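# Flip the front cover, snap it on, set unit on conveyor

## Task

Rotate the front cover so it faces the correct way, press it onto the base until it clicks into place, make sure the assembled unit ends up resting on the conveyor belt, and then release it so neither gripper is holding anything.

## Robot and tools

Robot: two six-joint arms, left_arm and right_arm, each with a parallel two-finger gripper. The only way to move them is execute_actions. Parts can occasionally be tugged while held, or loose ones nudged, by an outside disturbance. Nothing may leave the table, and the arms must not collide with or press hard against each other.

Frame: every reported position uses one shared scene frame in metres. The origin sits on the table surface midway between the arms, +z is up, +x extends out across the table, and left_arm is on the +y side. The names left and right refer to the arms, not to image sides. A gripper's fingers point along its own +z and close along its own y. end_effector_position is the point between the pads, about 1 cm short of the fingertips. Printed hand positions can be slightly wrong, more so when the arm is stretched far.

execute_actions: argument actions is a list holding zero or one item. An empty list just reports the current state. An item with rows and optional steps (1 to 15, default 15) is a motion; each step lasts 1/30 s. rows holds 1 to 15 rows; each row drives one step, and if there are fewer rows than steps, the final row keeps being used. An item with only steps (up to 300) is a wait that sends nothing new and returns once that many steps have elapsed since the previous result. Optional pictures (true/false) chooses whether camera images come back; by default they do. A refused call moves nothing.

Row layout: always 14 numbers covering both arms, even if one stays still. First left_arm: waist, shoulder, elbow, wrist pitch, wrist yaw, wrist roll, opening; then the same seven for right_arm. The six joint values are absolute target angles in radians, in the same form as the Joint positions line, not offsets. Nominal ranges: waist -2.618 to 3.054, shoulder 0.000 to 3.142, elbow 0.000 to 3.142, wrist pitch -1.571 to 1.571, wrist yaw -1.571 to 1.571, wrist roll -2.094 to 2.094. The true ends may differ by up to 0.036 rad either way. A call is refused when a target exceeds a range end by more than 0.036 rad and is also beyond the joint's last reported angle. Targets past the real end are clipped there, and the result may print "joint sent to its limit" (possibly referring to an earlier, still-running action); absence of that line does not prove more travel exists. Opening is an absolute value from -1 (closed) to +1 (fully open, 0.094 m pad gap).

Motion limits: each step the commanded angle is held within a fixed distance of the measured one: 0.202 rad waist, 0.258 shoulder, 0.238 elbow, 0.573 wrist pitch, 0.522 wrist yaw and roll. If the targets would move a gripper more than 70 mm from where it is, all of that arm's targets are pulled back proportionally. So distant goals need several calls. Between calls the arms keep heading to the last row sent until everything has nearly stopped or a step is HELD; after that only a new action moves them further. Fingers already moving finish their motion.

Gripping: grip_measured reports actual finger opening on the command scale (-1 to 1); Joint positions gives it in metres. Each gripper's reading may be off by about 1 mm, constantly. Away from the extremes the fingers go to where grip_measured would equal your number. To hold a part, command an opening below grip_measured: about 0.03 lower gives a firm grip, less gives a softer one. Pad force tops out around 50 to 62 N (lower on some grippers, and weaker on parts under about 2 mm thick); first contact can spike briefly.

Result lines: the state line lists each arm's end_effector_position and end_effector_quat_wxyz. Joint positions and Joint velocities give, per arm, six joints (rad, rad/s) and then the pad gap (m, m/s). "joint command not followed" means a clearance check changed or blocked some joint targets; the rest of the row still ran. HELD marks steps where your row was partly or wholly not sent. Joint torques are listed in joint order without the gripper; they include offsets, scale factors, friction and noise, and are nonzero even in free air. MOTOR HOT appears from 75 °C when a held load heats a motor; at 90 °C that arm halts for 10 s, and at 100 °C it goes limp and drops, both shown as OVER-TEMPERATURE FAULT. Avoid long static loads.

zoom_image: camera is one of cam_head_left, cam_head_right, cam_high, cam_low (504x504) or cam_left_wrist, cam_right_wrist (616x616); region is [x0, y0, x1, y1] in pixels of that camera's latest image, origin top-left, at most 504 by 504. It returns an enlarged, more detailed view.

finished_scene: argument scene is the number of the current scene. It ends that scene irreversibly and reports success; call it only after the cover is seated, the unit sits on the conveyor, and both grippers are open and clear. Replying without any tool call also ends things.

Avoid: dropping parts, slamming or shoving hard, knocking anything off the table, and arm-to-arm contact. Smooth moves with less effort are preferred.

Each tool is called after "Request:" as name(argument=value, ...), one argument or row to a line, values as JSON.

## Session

Request:
execute_actions(
  actions=[],
)

Scene clock: 0.00 s of 7280.00 s.
left_arm: end_effector_position=(+0.1980, +0.4445, +0.2710) grip_measured=+1.000 end_effector_quat_wxyz=(-0.247, +0.923, -0.293, +0.035) | right_arm: end_effector_position=(+0.2827, -0.5765, +0.2080) grip_measured=+1.000 end_effector_quat_wxyz=(+0.637, +0.537, +0.471, +0.289)
Joint positions: left_arm=[ 0.755  1.303  1.543 -1.337 -0.182 -1.743  0.094] | right_arm=[-1.059  1.391  0.441  0.918 -0.815  1.253  0.094]
Joint velocities: left_arm=[-0.002  0.007 -0.002 -0.022 -0.081  0.007  0.   ] | right_arm=[-0.007 -0.002  0.002 -0.022 -0.051  0.007  0.   ]
Joint torques (N m, as the arm reports them, + toward a larger angle): no reading
Motor temperatures (°C, as the motors report them): left_arm=[22 32 27 25 24 25] | right_arm=[21 39 27 28 25 22]

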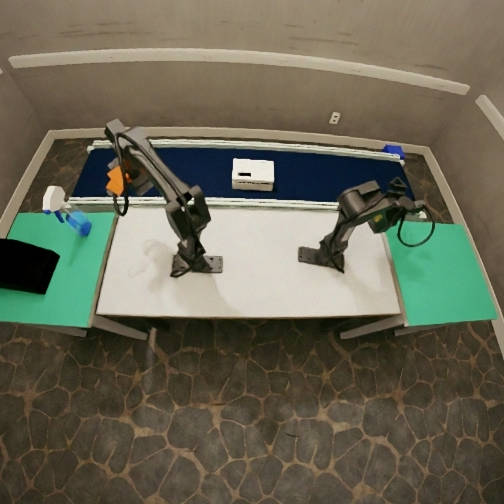

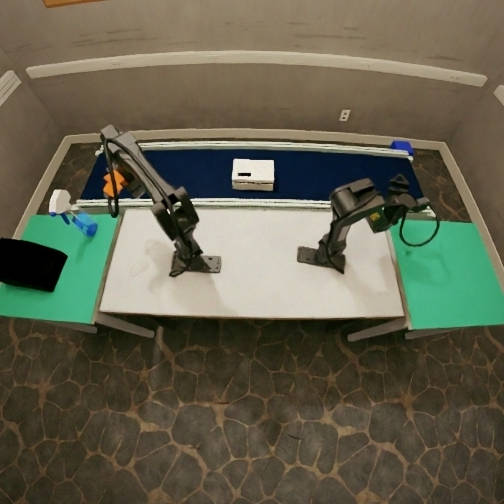

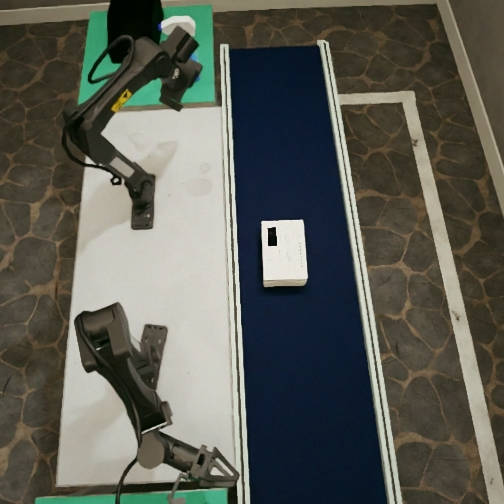

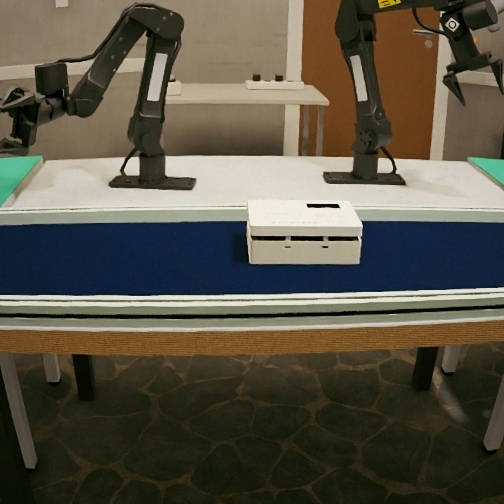

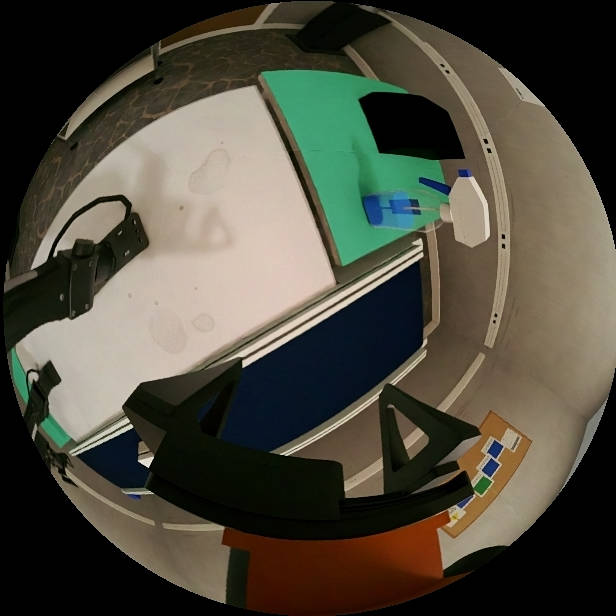

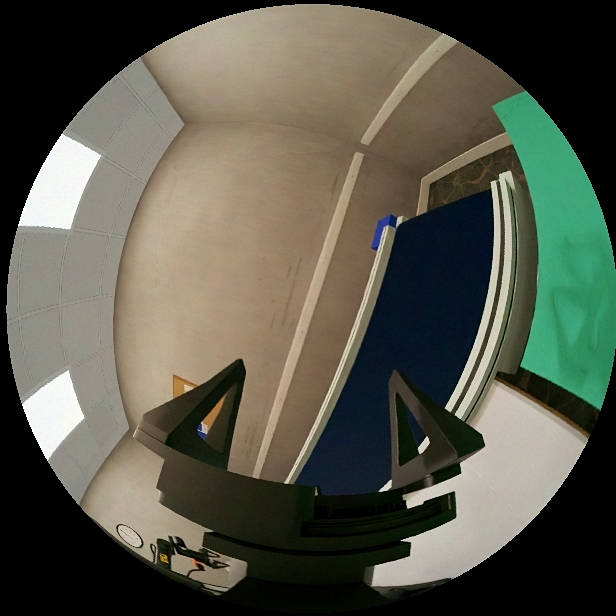

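Request:
execute_actions(
  actions=[
    {"rows":[[0.72,1.32,1.55,-1.34,-0.16,-1.6,0.8,-1.0,1.42,0.46,0.95,-0.86,1.27,0.8],[0.68,1.35,1.56,-1.35,-0.14,-1.5,0.6,-0.94,1.46,0.49,0.97,-0.91,1.29,0.6],[0.64,1.38,1.57,-1.35,-0.12,-1.4,0.4,-0.87,1.5,0.52,0.99,-0.96,1.31,0.4],[0.6,1.41,1.58,-1.36,-0.1,-1.3,0.2,-0.8,1.54,0.55,1.01,-1.01,1.33,0.2],[0.56,1.44,1.59,-1.36,-0.08,-1.2,0,-0.73,1.58,0.58,1.03,-1.06,1.35,0],[0.52,1.47,1.6,-1.37,-0.06,-1.1,-0.2,-0.66,1.62,0.61,1.05,-1.11,1.37,-0.2],[0.48,1.5,1.6,-1.37,-0.04,-1.0,-0.5,-0.59,1.66,0.64,1.07,-1.16,1.39,-0.45],[0.44,1.5,1.6,-1.38,-0.02,-0.9,-0.5,-0.52,1.7,0.67,1.09,-1.21,1.41,-0.45],[0.4,1.5,1.6,-1.38,0,-0.8,-0.5,-0.45,1.74,0.7,1.11,-1.26,1.43,-0.45],[0.36,1.5,1.6,-1.39,0,-0.7,-0.5,-0.38,1.78,0.73,1.13,-1.31,1.45,-0.45],[0.32,1.5,1.6,-1.39,0,-0.6,-0.5,-0.31,1.82,0.76,1.15,-1.36,1.47,-0.45],[0.3,1.5,1.6,-1.4,0,-0.5,-0.5,-0.24,1.86,0.79,1.17,-1.41,1.49,-0.45],[0.3,1.5,1.6,-1.4,0,-0.4,-0.5,-0.17,1.9,0.82,1.19,-1.46,1.51,-0.45],[0.3,1.5,1.6,-1.4,0,-0.3,-0.5,-0.1,1.94,0.85,1.21,-1.51,1.53,-0.45],[0.3,1.5,1.6,-1.4,0,-0.2,-0.5,-0.05,1.98,0.865,1.23,-1.56,1.55,-0.45]]},
  ],
  pictures=false,
)

Request:
execute_actions(
  actions=[
    {"rows":[[0.3,1.5,1.6,-1.4,0,-0.1,-0.5,-0.01,2.01,0.865,1.26,-1.57,1.57,-0.45],[0.3,1.5,1.6,-1.4,0,0,-0.5,0.02,2.04,0.865,1.29,-1.57,1.57,-0.45],[0.3,1.5,1.6,-1.4,0,0.1,-0.5,0.04,2.07,0.865,1.32,-1.57,1.57,-0.45],[0.3,1.5,1.6,-1.4,0,0.2,-0.5,0.05,2.1,0.865,1.35,-1.57,1.57,-0.45],[0.3,1.5,1.6,-1.4,0,0.3,-0.5,0.05,2.13,0.865,1.38,-1.57,1.57,-0.45],[0.3,1.5,1.6,-1.4,0,0.4,-0.5,0.05,2.16,0.865,1.41,-1.57,1.57,-0.45],[0.3,1.5,1.6,-1.4,0,0.5,-0.5,0.05,2.19,0.865,1.44,-1.57,1.57,-0.45],[0.3,1.5,1.6,-1.4,0,0.6,-0.5,0.05,2.22,0.865,1.46,-1.57,1.57,-0.45],[0.3,1.5,1.6,-1.4,0,0.7,-0.5,0.05,2.245,0.865,1.48,-1.57,1.57,-0.45],[0.3,1.5,1.6,-1.4,0,0.8,-0.5,0.05,2.27,0.865,1.49,-1.57,1.57,-0.45],[0.3,1.5,1.6,-1.4,0,0.9,-0.5,0.05,2.29,0.865,1.5,-1.57,1.57,-0.45],[0.3,1.5,1.6,-1.4,0,1.0,-0.5,0.05,2.305,0.865,1.5,-1.57,1.57,-0.45],[0.3,1.5,1.6,-1.4,0,1.07,-0.5,0.05,2.315,0.865,1.5,-1.57,1.57,-0.45]]},
  ],
  pictures=false,
)

Request:
execute_actions(
  actions=[
    {"steps":20},
  ],
)

Request:
zoom_image(
  camera="cam_low",
  region=[170,170,370,280],
)

Request:
zoom_image(
  camera="cam_high",
  region=[220,200,360,340],
)

Scene clock: 32.23 s of 7280.00 s.
left_arm: end_effector_position=(+0.3115, +0.3173, +0.2180) grip_measured=-0.498 end_effector_quat_wxyz=(+0.136, -0.429, +0.893, -0.017) | right_arm: end_effector_position=(+0.4670, -0.2893, +0.1835) grip_measured=-0.448 end_effector_quat_wxyz=(+0.291, +0.199, +0.676, +0.647)
Joint positions: left_arm=[ 0.295  1.522  1.583 -1.357 -0.013 -0.617  0.024] | right_arm=[-0.257  1.887  0.799  1.116 -1.301  1.461  0.026]
Joint velocities: left_arm=[-0.188 -0.042  0.002 -0.139  0.183  2.733  0.002] | right_arm=[ 1.653  1.101  0.774  0.637 -1.282  0.505 -0.   ]
Joint torques (N m, as the arm reports them, + toward a larger angle): left_arm=[ 1.37 -6.53  7.14  0.9  -0.15 -0.1 ] | right_arm=[ 1.   -8.71  7.3   1.12 -0.19  0.  ]
Motor temperatures (°C, as the motors report them): left_arm=[22 33 29 27 24 25] | right_arm=[21 40 29 32 25 22]
Steps of this call (steps 1 to 90: nothing new was sent; then 28.73 s passed at rest; steps 91 to 105: all 15 steps of this action). Readings (joint positions):
91: left_arm=[0.752 1.303 1.543 -1.337 -0.182 -1.724] | right_arm=[-1.053 1.393 0.441 0.921 -0.817 1.256]
92: left_arm=[0.740 1.307 1.543 -1.338 -0.180 -1.686] | right_arm=[-1.032 1.404 0.445 0.929 -0.823 1.263]
94: left_arm=[0.683 1.334 1.555 -1.342 -0.165 -1.576] | right_arm=[-0.936 1.460 0.480 0.948 -0.863 1.284]
98: left_arm=[0.522 1.456 1.583 -1.343 -0.104 -1.268] | right_arm=[-0.681 1.616 0.593 0.996 -1.000 1.340]
105: the state above

Scene clock: 32.73 s of 7280.00 s.
left_arm: end_effector_position=(+0.3066, +0.3143, +0.2171) grip_measured=-0.498 end_effector_quat_wxyz=(+0.107, +0.259, +0.957, +0.069) | right_arm: end_effector_position=(+0.4218, -0.1487, +0.0746) grip_measured=-0.448 end_effector_quat_wxyz=(+0.041, +0.062, +0.705, +0.706)
Joint positions: left_arm=[ 0.293  1.52   1.583 -1.379 -0.007  0.806  0.024] | right_arm=[ 0.056  2.311  0.851  1.431 -1.551  1.571  0.026]
Joint velocities: left_arm=[-0.002 -0.002  0.007  0.037 -0.051  1.707  0.001] | right_arm=[ 0.002  0.173 -0.022  0.125 -0.007  0.081 -0.001]
Joint torques (N m, as the arm reports them, + toward a larger angle): left_arm=[ 0.56 -6.52  7.02  0.89  0.01 -0.02] | right_arm=[ -0.54 -11.77   5.69   1.32  -0.12  -0.03]
Motor temperatures (°C, as the motors report them): left_arm=[22 33 29 27 24 25] | right_arm=[21 40 29 32 25 22]
Steps of this call (steps 1 to 15: all 15 steps of this action). Readings (joint positions):
1: left_arm=[0.292 1.521 1.583 -1.362 -0.009 -0.519] | right_arm=[-0.197 1.924 0.822 1.136 -1.341 1.479]
2: left_arm=[0.293 1.520 1.583 -1.366 -0.008 -0.421] | right_arm=[-0.138 1.958 0.836 1.159 -1.374 1.495]
4: left_arm=[0.293 1.520 1.583 -1.372 -0.007 -0.225] | right_arm=[-0.024 2.026 0.850 1.213 -1.435 1.522]
8: left_arm=[0.293 1.520 1.583 -1.376 -0.007 0.169] | right_arm=[0.079 2.162 0.851 1.323 -1.519 1.553]
15: the state above

Scene clock: 33.40 s of 7280.00 s.
left_arm: end_effector_position=(+0.3066, +0.3143, +0.2171) grip_measured=-0.498 end_effector_quat_wxyz=(+0.097, +0.379, +0.917, +0.082) | right_arm: end_effector_position=(+0.4201, -0.1484, +0.0766) grip_measured=-0.448 end_effector_quat_wxyz=(+0.052, +0.044, +0.706, +0.705)
Joint positions: left_arm=[ 0.293  1.52   1.583 -1.379 -0.007  1.062  0.024] | right_arm=[ 0.056  2.315  0.851  1.478 -1.56   1.574  0.026]
Joint velocities: left_arm=[-0.007 -0.017 -0.017  0.007 -0.037  0.007 -0.001] | right_arm=[-0.007 -0.012  0.012  0.022 -0.037  0.007 -0.   ]
Joint torques (N m, as the arm reports them, + toward a larger angle): left_arm=[ 0.55 -6.54  7.01  0.87  0.02  0.02] | right_arm=[ -0.54 -11.02   5.72   1.11  -0.1   -0.02]
Motor temperatures (°C, as the motors report them): left_arm=[22 33 29 27 24 25] | right_arm=[21 40 29 32 25 22]
Steps of this call (steps 1 to 20: the robot went on to your last target). Readings (joint positions):
1: left_arm=[0.293 1.520 1.583 -1.379 -0.007 0.859] | right_arm=[0.056 2.315 0.851 1.436 -1.553 1.572]
2: left_arm=[0.293 1.520 1.583 -1.379 -0.007 0.900] | right_arm=[0.056 2.315 0.851 1.442 -1.555 1.573]
4: left_arm=[0.293 1.520 1.583 -1.379 -0.007 0.960] | right_arm=[0.056 2.315 0.851 1.457 -1.557 1.573]
8: left_arm=[0.293 1.520 1.583 -1.379 -0.007 1.022] | right_arm=[0.056 2.315 0.851 1.471 -1.559 1.574]
20: the state above

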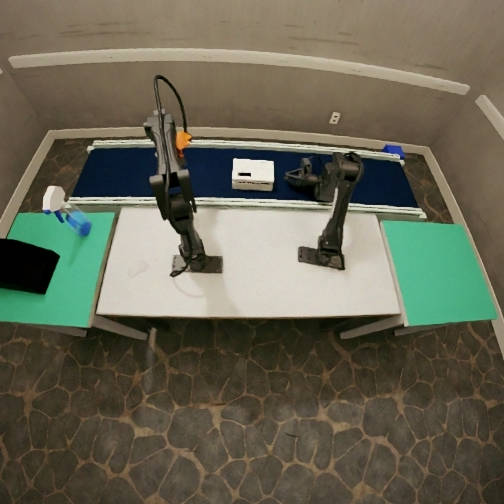

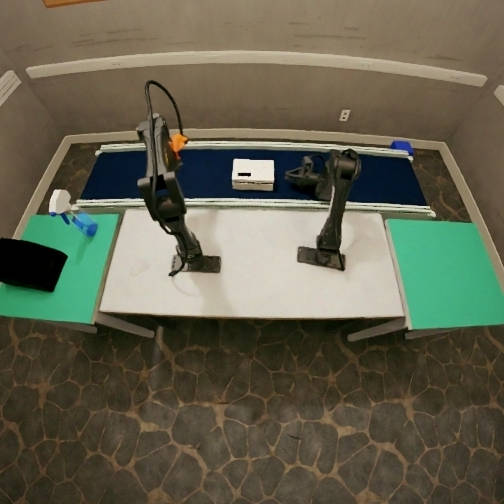

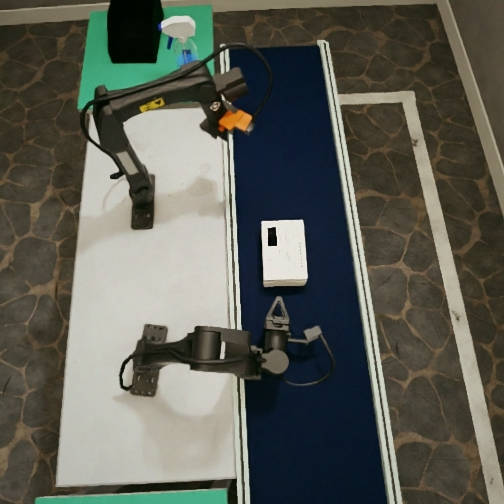

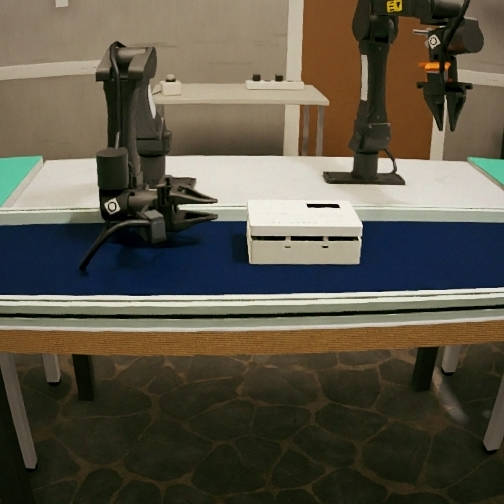

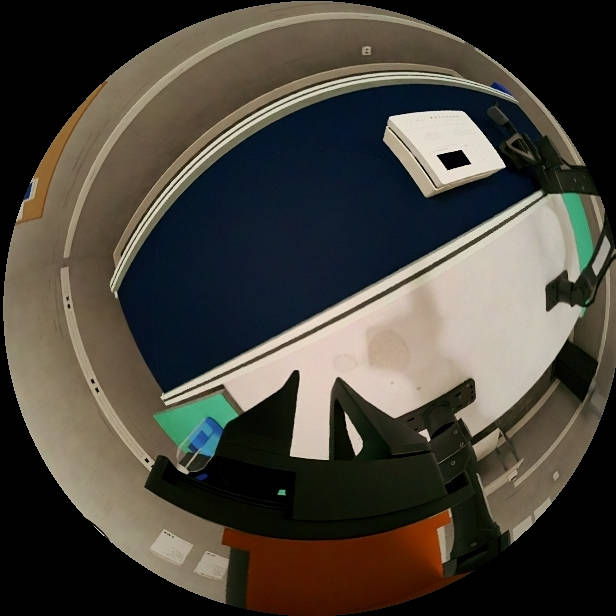

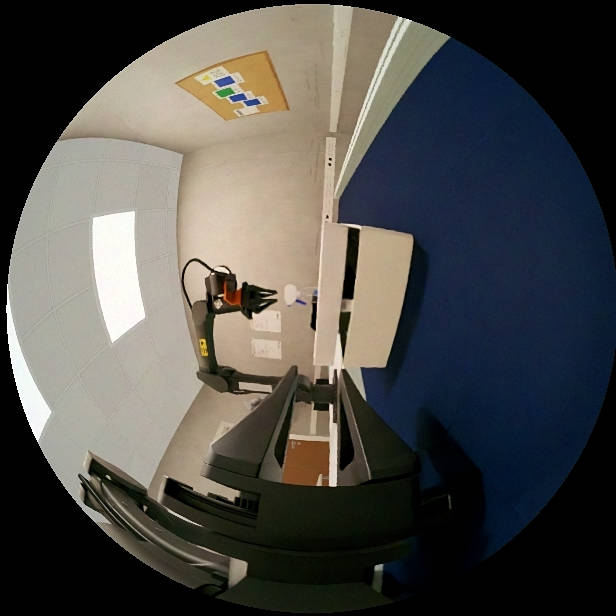

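Region (170, 170, 370, 280) of cam_low's 504x504 image, scaled by 2.520, with more detail than that image has; it fills the top 277 rows of this view, and the rest is white.

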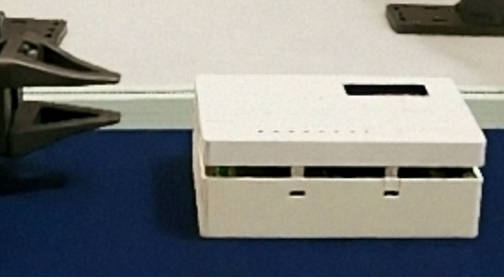

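Region (220, 200, 360, 340) of cam_high's 504x504 image, scaled by 3.600, with more detail than that image has.

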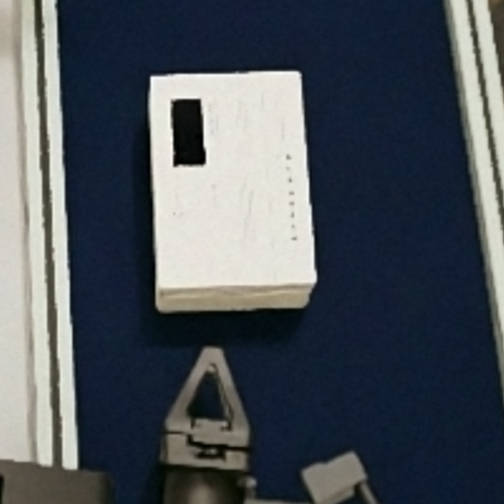

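Request:
execute_actions(
  actions=[
    {"rows":[[0.3,1.5,1.6,-1.4,0,1.07,-0.5,0.07,2.318,0.865,1.5,-1.55,1.57,-0.45],[0.3,1.5,1.6,-1.4,0,1.07,-0.5,0.085,2.318,0.865,1.5,-1.54,1.57,-0.45],[0.3,1.5,1.6,-1.4,0,1.07,-0.5,0.1,2.318,0.865,1.5,-1.53,1.57,-0.45],[0.3,1.5,1.6,-1.4,0,1.07,-0.5,0.115,2.318,0.865,1.5,-1.52,1.57,-0.45],[0.3,1.5,1.6,-1.4,0,1.07,-0.5,0.13,2.318,0.865,1.5,-1.51,1.57,-0.45],[0.3,1.5,1.6,-1.4,0,1.07,-0.5,0.145,2.318,0.865,1.5,-1.5,1.57,-0.45],[0.3,1.5,1.6,-1.4,0,1.07,-0.5,0.16,2.318,0.865,1.5,-1.49,1.57,-0.45]]},
  ],
)

Request:
zoom_image(
  camera="cam_low",
  region=[200,180,300,250],
)

Request:
zoom_image(
  camera="cam_right_wrist",
  region=[220,250,440,450],
)

Scene clock: 40.73 s of 7280.00 s.
left_arm: end_effector_position=(+0.3066, +0.3143, +0.2171) grip_measured=-0.498 end_effector_quat_wxyz=(+0.097, +0.380, +0.916, +0.082) | right_arm: end_effector_position=(+0.4135, -0.1096, +0.0768) grip_measured=-0.448 end_effector_quat_wxyz=(+0.034, +0.026, +0.706, +0.707)
Joint positions: left_arm=[ 0.293  1.52   1.583 -1.379 -0.007  1.065  0.024] | right_arm=[ 0.163  2.315  0.851  1.479 -1.505  1.575  0.026]
Joint velocities: left_arm=[-0.017 -0.017 -0.012 -0.022  0.051 -0.007 -0.   ] | right_arm=[-0.007  0.002  0.022  0.007 -0.007 -0.037  0.001]
Joint torques (N m, as the arm reports them, + toward a larger angle): left_arm=[ 0.57 -6.53  7.03  0.87  0.02  0.02] | right_arm=[ -0.21 -10.86   5.75   1.14   0.1   -0.02]
Motor temperatures (°C, as the motors report them): left_arm=[22 34 29 26 24 25] | right_arm=[21 42 29 32 25 22]
Steps of this call (steps 1 to 15: the robot went on to your last target; steps 16 to 90: nothing new was sent; then 3.83 s passed at rest; steps 91 to 105: all 15 steps of this action). Readings (joint positions):
91: left_arm=[0.293 1.520 1.583 -1.379 -0.007 1.065] | right_arm=[0.056 2.315 0.851 1.479 -1.560 1.574]
92: left_arm=[0.293 1.520 1.583 -1.379 -0.007 1.065] | right_arm=[0.058 2.315 0.851 1.479 -1.559 1.574]
94: left_arm=[0.293 1.520 1.583 -1.379 -0.007 1.065] | right_arm=[0.072 2.315 0.851 1.479 -1.549 1.574]
98: left_arm=[0.293 1.520 1.583 -1.379 -0.007 1.065] | right_arm=[0.134 2.315 0.851 1.479 -1.523 1.575]
105: the state above

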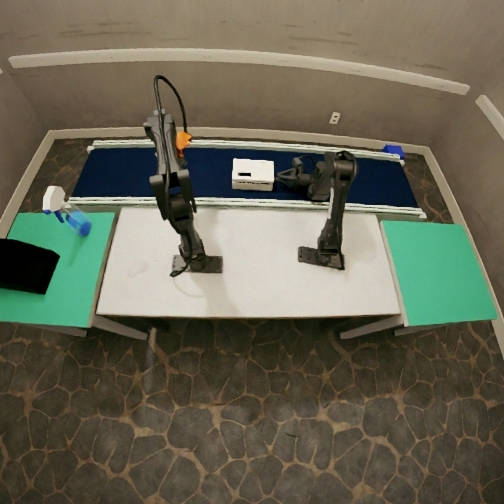

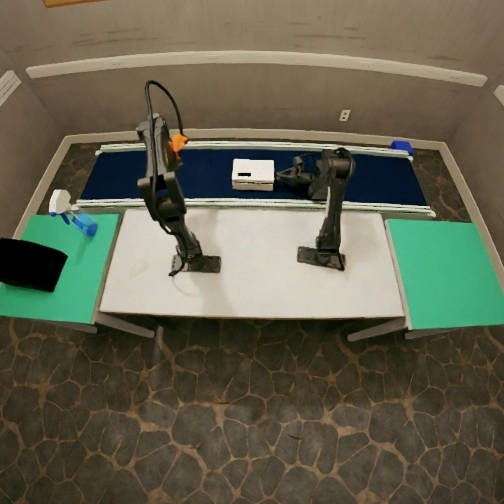

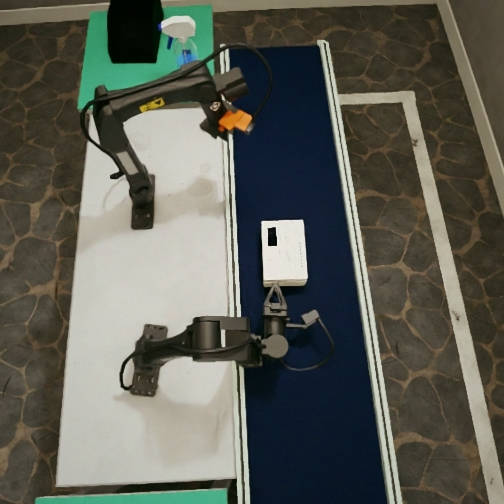

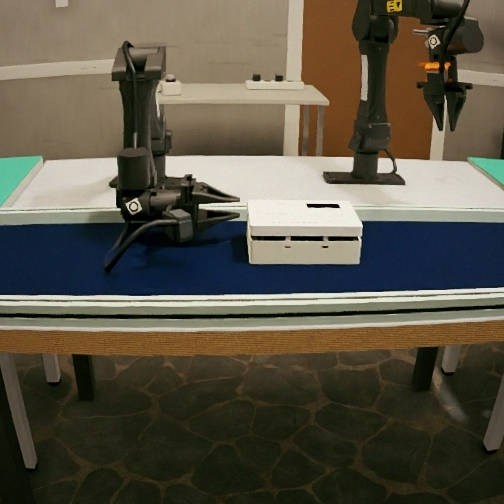

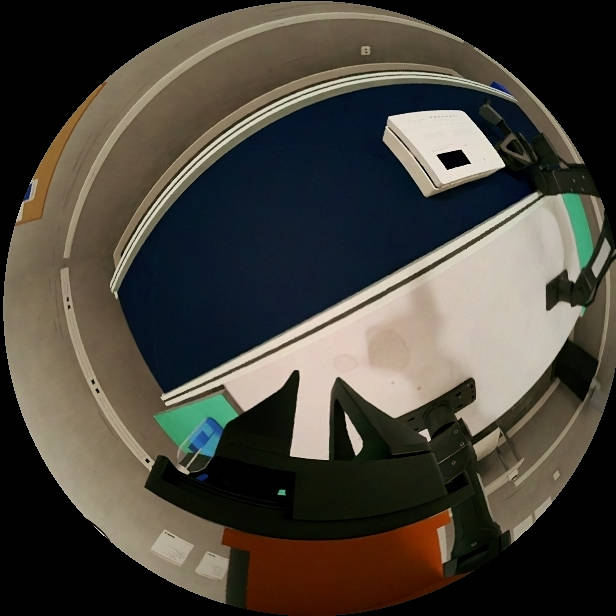

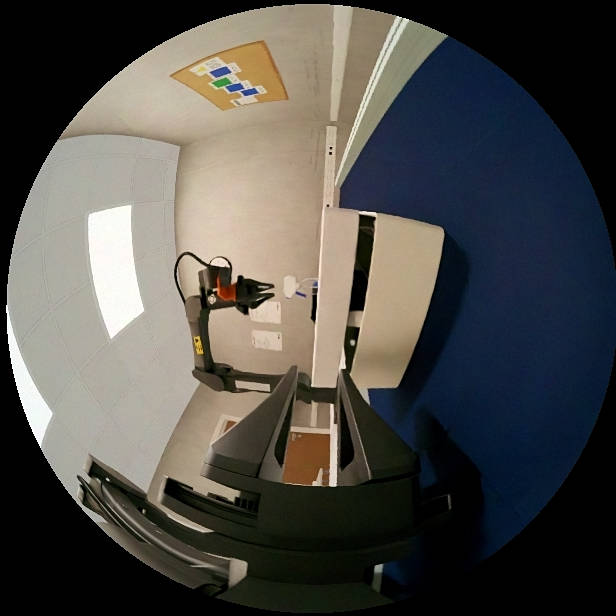

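Region (200, 180, 300, 250) of cam_low's 504x504 image, scaled by 5.040, with more detail than that image has; it fills the top 353 rows of this view, and the rest is white.

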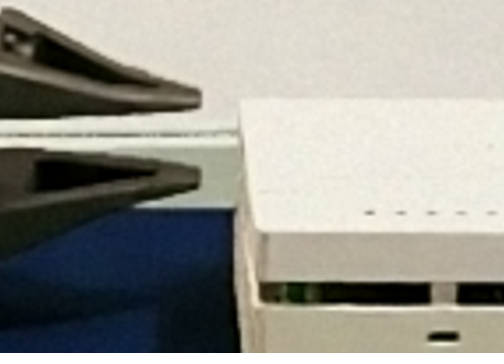

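Region (220, 250, 440, 450) of cam_right_wrist's 616x616 image, scaled by 2.291, with more detail than that image has; it fills the top 458 rows of this view, and the rest is white.

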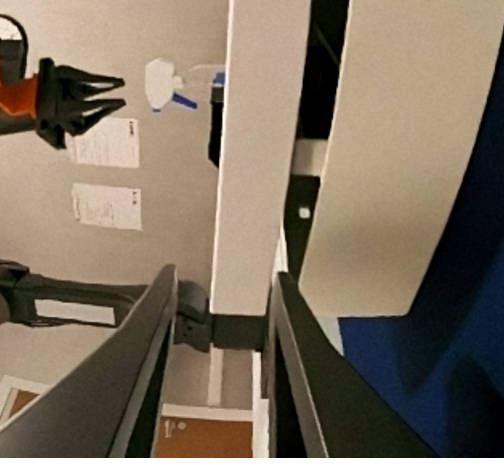

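Request:
execute_actions(
  actions=[
    {"rows":[[0.3,1.5,1.6,-1.4,0,1.07,-0.5,0.17,2.325,0.865,1.5,-1.48,1.57,-0.45],[0.3,1.5,1.6,-1.4,0,1.07,-0.5,0.18,2.332,0.865,1.5,-1.47,1.57,-0.45],[0.3,1.5,1.6,-1.4,0,1.07,-0.5,0.19,2.332,0.865,1.5,-1.46,1.57,-0.45]]},
  ],
)

Request:
zoom_image(
  camera="cam_low",
  region=[200,180,300,250],
)

Request:
zoom_image(
  camera="cam_right_wrist",
  region=[220,250,440,450],
)

Scene clock: 46.53 s of 7280.00 s.
left_arm: end_effector_position=(+0.3066, +0.3143, +0.2171) grip_measured=-0.498 end_effector_quat_wxyz=(+0.097, +0.380, +0.916, +0.082) | right_arm: end_effector_position=(+0.4162, -0.1028, +0.0769) grip_measured=-0.448 end_effector_quat_wxyz=(+0.039, +0.031, +0.706, +0.707)
Joint positions: left_arm=[ 0.293  1.52   1.583 -1.379 -0.007  1.065  0.024] | right_arm=[ 0.183  2.315  0.851  1.479 -1.471  1.575  0.026]
Joint velocities: left_arm=[-0.002 -0.007 -0.002 -0.022  0.022  0.037 -0.001] | right_arm=[-0.002  0.012 -0.012  0.022 -0.051 -0.007 -0.001]
Joint torques (N m, as the arm reports them, + toward a larger angle): left_arm=[ 0.56 -6.52  7.04  0.87  0.03  0.02] | right_arm=[ 0.58 -9.54  5.74  1.16  0.09 -0.02]
Motor temperatures (°C, as the motors report them): left_arm=[22 34 30 26 24 25] | right_arm=[21 43 28 32 25 22]
Steps of this call (steps 1 to 15: the robot went on to your last target; steps 16 to 90: nothing new was sent; then 2.30 s passed at rest; steps 91 to 105: all 15 steps of this action). Readings (joint positions):
91: left_arm=[0.293 1.520 1.583 -1.379 -0.007 1.065] | right_arm=[0.163 2.315 0.851 1.479 -1.498 1.575]
92: left_arm=[0.293 1.520 1.583 -1.379 -0.007 1.065] | right_arm=[0.163 2.315 0.851 1.479 -1.495 1.575]
94: left_arm=[0.293 1.520 1.583 -1.379 -0.007 1.065] | right_arm=[0.169 2.315 0.851 1.479 -1.485 1.575]
98: left_arm=[0.293 1.520 1.583 -1.379 -0.007 1.065] | right_arm=[0.182 2.315 0.851 1.479 -1.476 1.575]
105: the state above

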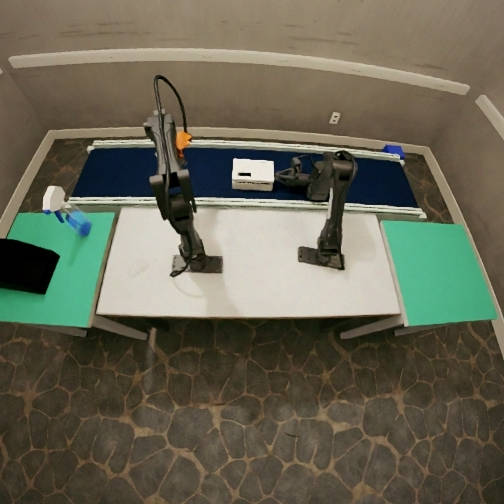

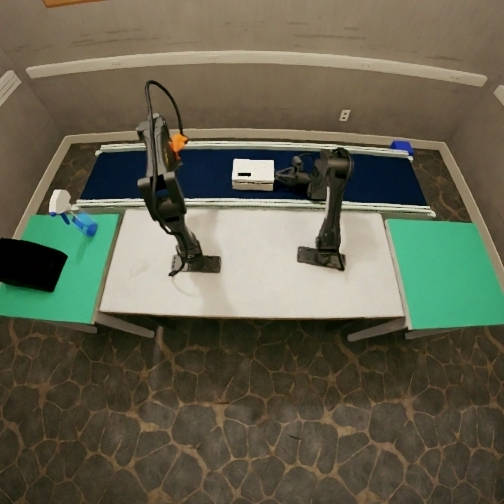

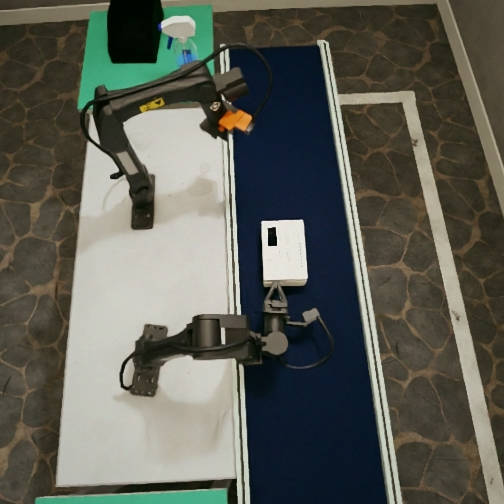

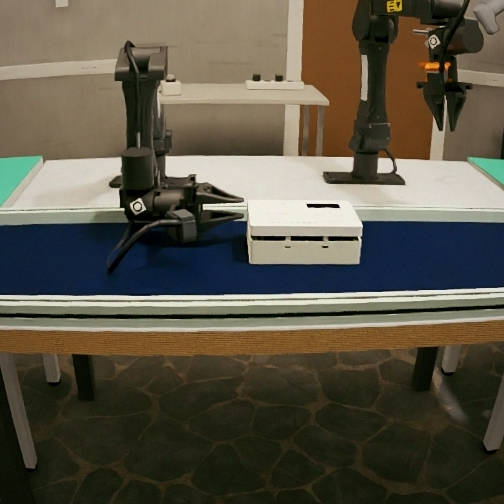

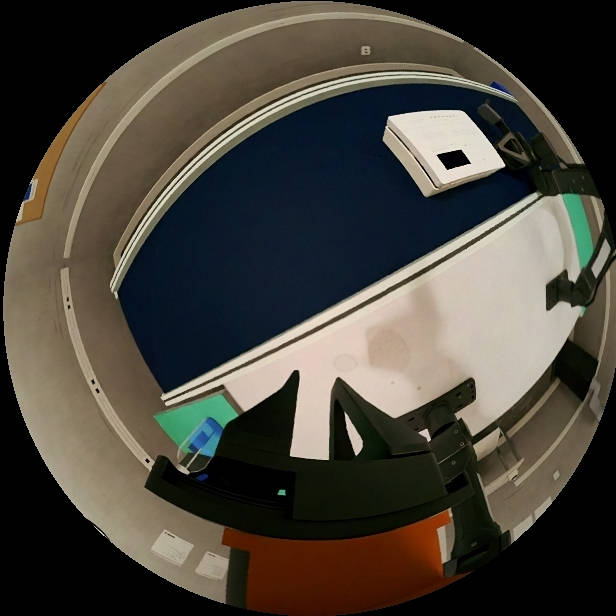

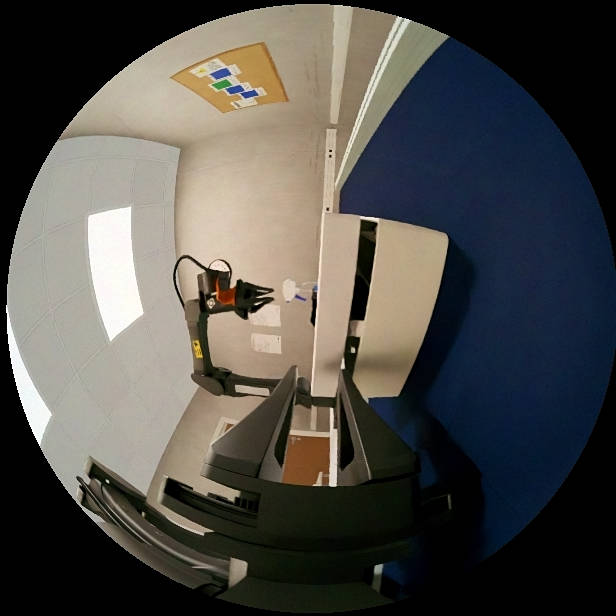

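Region (200, 180, 300, 250) of cam_low's 504x504 image, scaled by 5.040, with more detail than that image has; it fills the top 353 rows of this view, and the rest is white.

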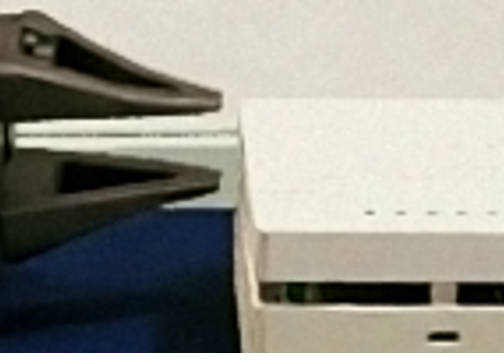

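Region (220, 250, 440, 450) of cam_right_wrist's 616x616 image, scaled by 2.291, with more detail than that image has; it fills the top 458 rows of this view, and the rest is white.

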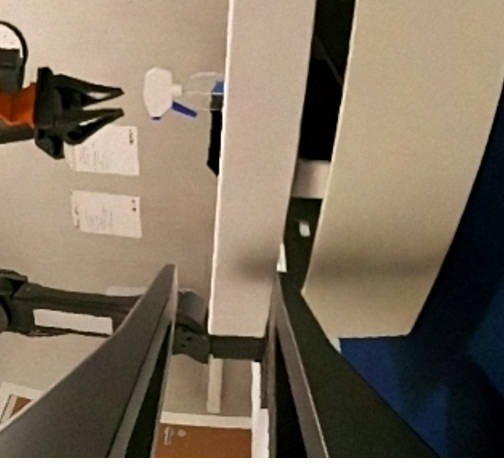

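Request:
execute_actions(
  actions=[
    {"rows":[[0.3,1.5,1.6,-1.4,0,1.07,-0.5,0.19,2.32,0.865,1.45,-1.46,1.55,-0.45],[0.3,1.5,1.6,-1.4,0,1.07,-0.5,0.19,2.32,0.865,1.42,-1.46,1.53,-0.45]]},
  ],
)

Request:
zoom_image(
  camera="cam_right_wrist",
  region=[220,250,440,450],
)

Scene clock: 50.70 s of 7280.00 s.
left_arm: end_effector_position=(+0.3066, +0.3143, +0.2171) grip_measured=-0.498 end_effector_quat_wxyz=(+0.097, +0.380, +0.916, +0.082) | right_arm: end_effector_position=(+0.4166, -0.1029, +0.0730) grip_measured=-0.448 end_effector_quat_wxyz=(+0.034, +0.038, +0.707, +0.705)
Joint positions: left_arm=[ 0.293  1.52   1.583 -1.379 -0.007  1.065  0.024] | right_arm=[ 0.183  2.315  0.851  1.434 -1.468  1.547  0.026]
Joint velocities: left_arm=[-0.002 -0.017  0.007  0.022  0.022 -0.081  0.   ] | right_arm=[-0.002  0.007 -0.012 -0.007  0.037 -0.022 -0.001]
Joint torques (N m, as the arm reports them, + toward a larger angle): left_arm=[ 0.55 -6.53  7.02  0.86  0.02  0.01] | right_arm=[  0.57 -10.65   5.77   0.89   0.06  -0.14]
Motor temperatures (°C, as the motors report them): left_arm=[22 34 30 26 24 25] | right_arm=[21 44 28 31 25 22]
Steps of this call (steps 1 to 15: the robot went on to your last target; steps 16 to 90: nothing new was sent; then 0.67 s passed at rest; steps 91 to 105: all 15 steps of this action). Readings (joint positions):
91: left_arm=[0.293 1.520 1.583 -1.379 -0.007 1.065] | right_arm=[0.183 2.315 0.851 1.478 -1.469 1.573]
92: left_arm=[0.293 1.520 1.583 -1.379 -0.007 1.065] | right_arm=[0.183 2.315 0.851 1.471 -1.469 1.569]
94: left_arm=[0.293 1.520 1.583 -1.379 -0.007 1.065] | right_arm=[0.183 2.315 0.851 1.457 -1.469 1.560]
98: left_arm=[0.293 1.520 1.583 -1.379 -0.007 1.065] | right_arm=[0.183 2.315 0.851 1.442 -1.469 1.552]
105: the state above

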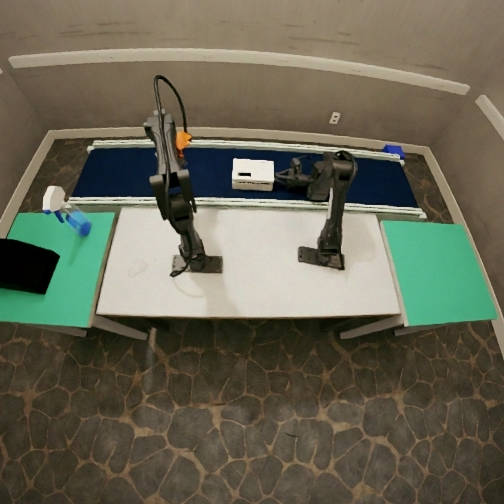

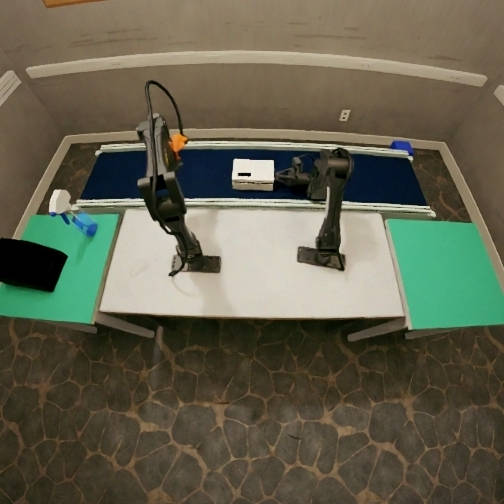

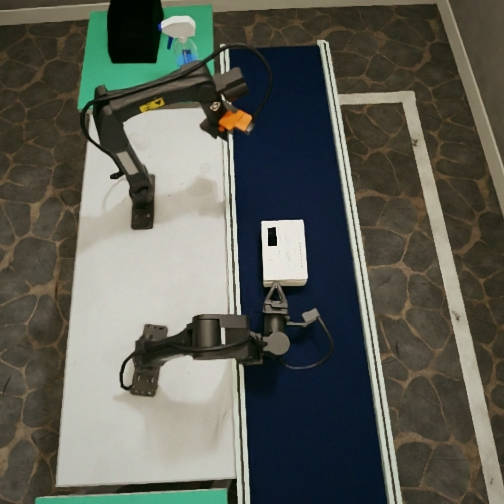

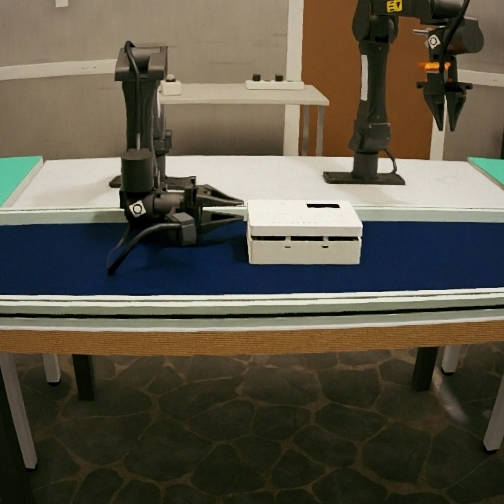

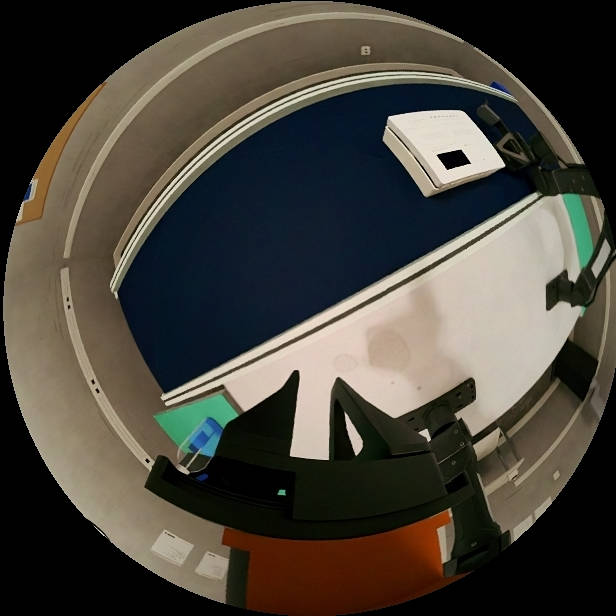

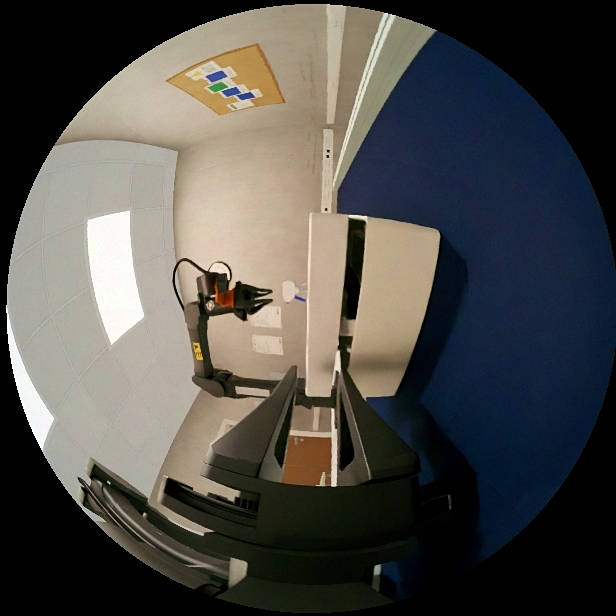

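Region (220, 250, 440, 450) of cam_right_wrist's 616x616 image, scaled by 2.291, with more detail than that image has; it fills the top 458 rows of this view, and the rest is white.

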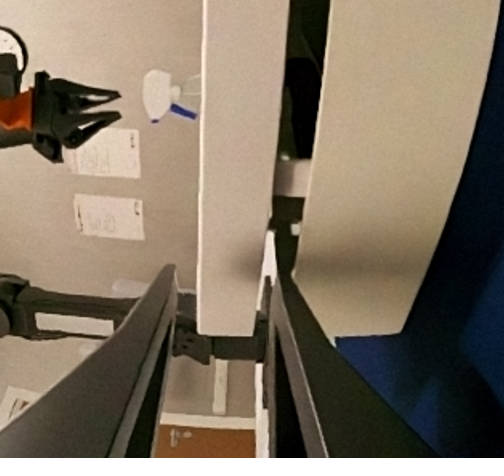

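Narrow slightly and insert ~22 mm.

Request:
execute_actions(
  actions=[
    {"rows":[[0.3,1.5,1.6,-1.4,0,1.07,-0.5,0.195,2.32,0.865,1.43,-1.46,1.53,-0.5],[0.3,1.5,1.6,-1.4,0,1.07,-0.5,0.2,2.32,0.865,1.43,-1.455,1.53,-0.5],[0.3,1.5,1.6,-1.4,0,1.07,-0.5,0.207,2.32,0.865,1.43,-1.45,1.53,-0.5],[0.3,1.5,1.6,-1.4,0,1.07,-0.5,0.214,2.32,0.865,1.43,-1.445,1.53,-0.5],[0.3,1.5,1.6,-1.4,0,1.07,-0.5,0.221,2.32,0.865,1.43,-1.44,1.53,-0.5],[0.3,1.5,1.6,-1.4,0,1.07,-0.5,0.228,2.32,0.865,1.43,-1.435,1.53,-0.5],[0.3,1.5,1.6,-1.4,0,1.07,-0.5,0.235,2.32,0.865,1.43,-1.43,1.53,-0.5],[0.3,1.5,1.6,-1.4,0,1.07,-0.5,0.242,2.32,0.865,1.43,-1.425,1.53,-0.5],[0.3,1.5,1.6,-1.4,0,1.07,-0.5,0.249,2.32,0.865,1.43,-1.42,1.53,-0.5],[0.3,1.5,1.6,-1.4,0,1.07,-0.5,0.255,2.32,0.865,1.43,-1.415,1.53,-0.5]]},
  ],
)

Request:
zoom_image(
  camera="cam_low",
  region=[200,180,300,250],
)

Scene clock: 60.87 s of 7280.00 s.
left_arm: end_effector_position=(+0.3066, +0.3143, +0.2171) grip_measured=-0.498 end_effector_quat_wxyz=(+0.097, +0.380, +0.916, +0.082) | right_arm: end_effector_position=(+0.4103, -0.0783, +0.0726) grip_measured=-0.498 end_effector_quat_wxyz=(+0.023, +0.027, +0.708, +0.705)
Joint positions: left_arm=[ 0.293  1.52   1.583 -1.379 -0.007  1.065  0.024] | right_arm=[ 0.251  2.315  0.851  1.433 -1.431  1.546  0.024]
Joint velocities: left_arm=[-0.002  0.002 -0.012  0.022 -0.007 -0.051  0.001] | right_arm=[ 0.002 -0.007 -0.017  0.022  0.081  0.022 -0.001]
Joint torques (N m, as the arm reports them, + toward a larger angle): left_arm=[ 0.58 -6.54  7.03  0.87  0.03  0.01] | right_arm=[  0.39 -10.67   5.8    1.     0.04  -0.14]
Motor temperatures (°C, as the motors report them): left_arm=[22 35 30 26 24 25] | right_arm=[21 45 28 31 25 22]
Steps of this call (steps 1 to 15: the robot went on to your last target; steps 16 to 90: nothing new was sent; then 6.67 s passed at rest; steps 91 to 105: all 15 steps of this action). Readings (joint positions):
91: left_arm=[0.293 1.520 1.583 -1.379 -0.007 1.065] | right_arm=[0.183 2.315 0.851 1.433 -1.468 1.546]
92: left_arm=[0.293 1.520 1.583 -1.379 -0.007 1.065] | right_arm=[0.184 2.315 0.851 1.433 -1.468 1.546]
94: left_arm=[0.293 1.520 1.583 -1.379 -0.007 1.065] | right_arm=[0.189 2.315 0.851 1.433 -1.463 1.546]
98: left_arm=[0.293 1.520 1.583 -1.379 -0.007 1.065] | right_arm=[0.218 2.315 0.851 1.433 -1.449 1.546]
105: the state above

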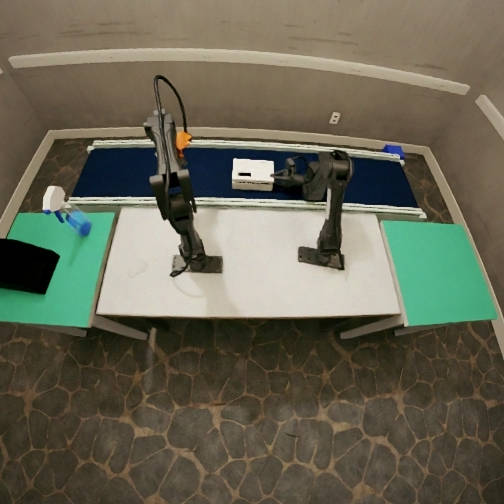

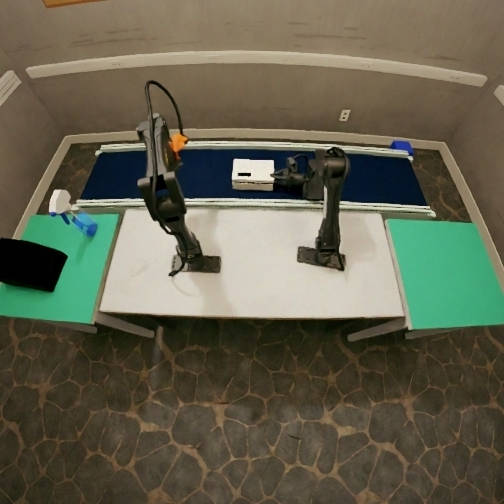

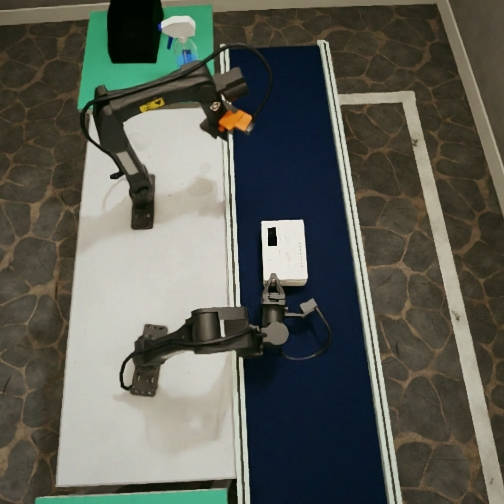

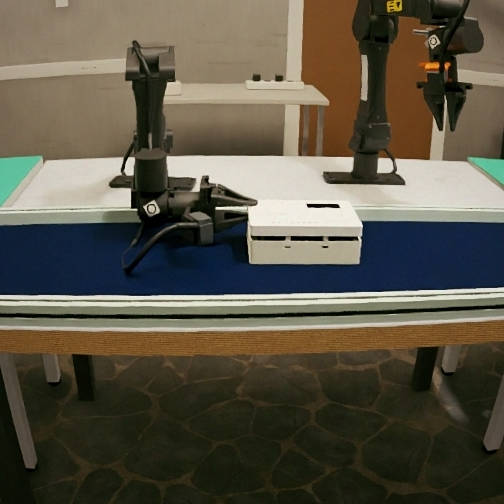

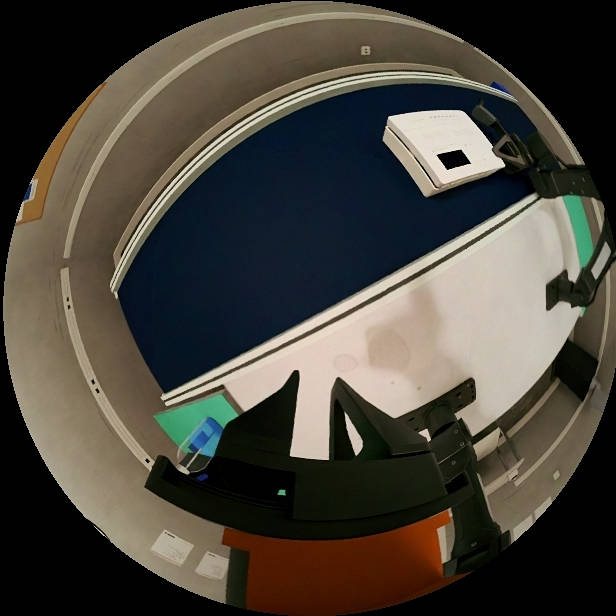

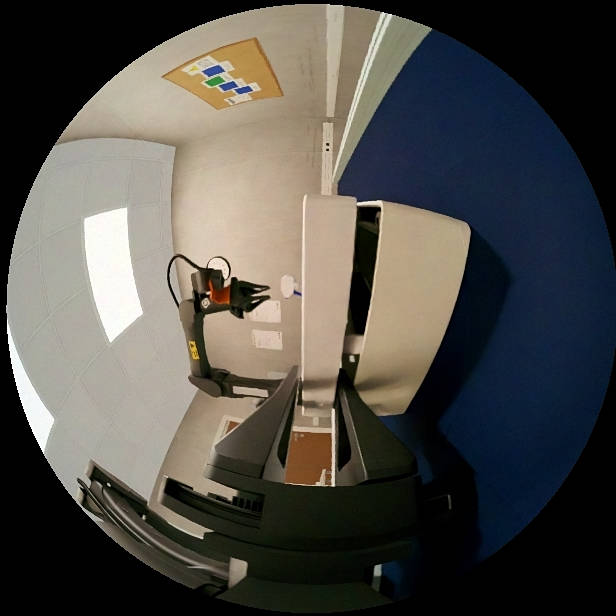

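Region (200, 180, 300, 250) of cam_low's 504x504 image, scaled by 5.040, with more detail than that image has; it fills the top 353 rows of this view, and the rest is white.

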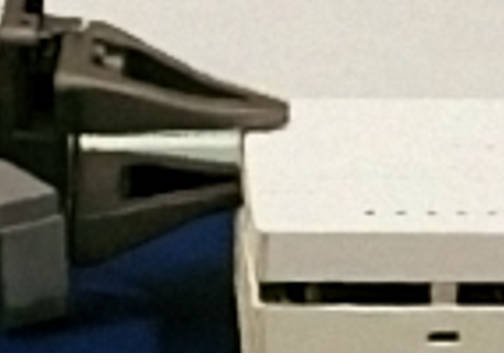

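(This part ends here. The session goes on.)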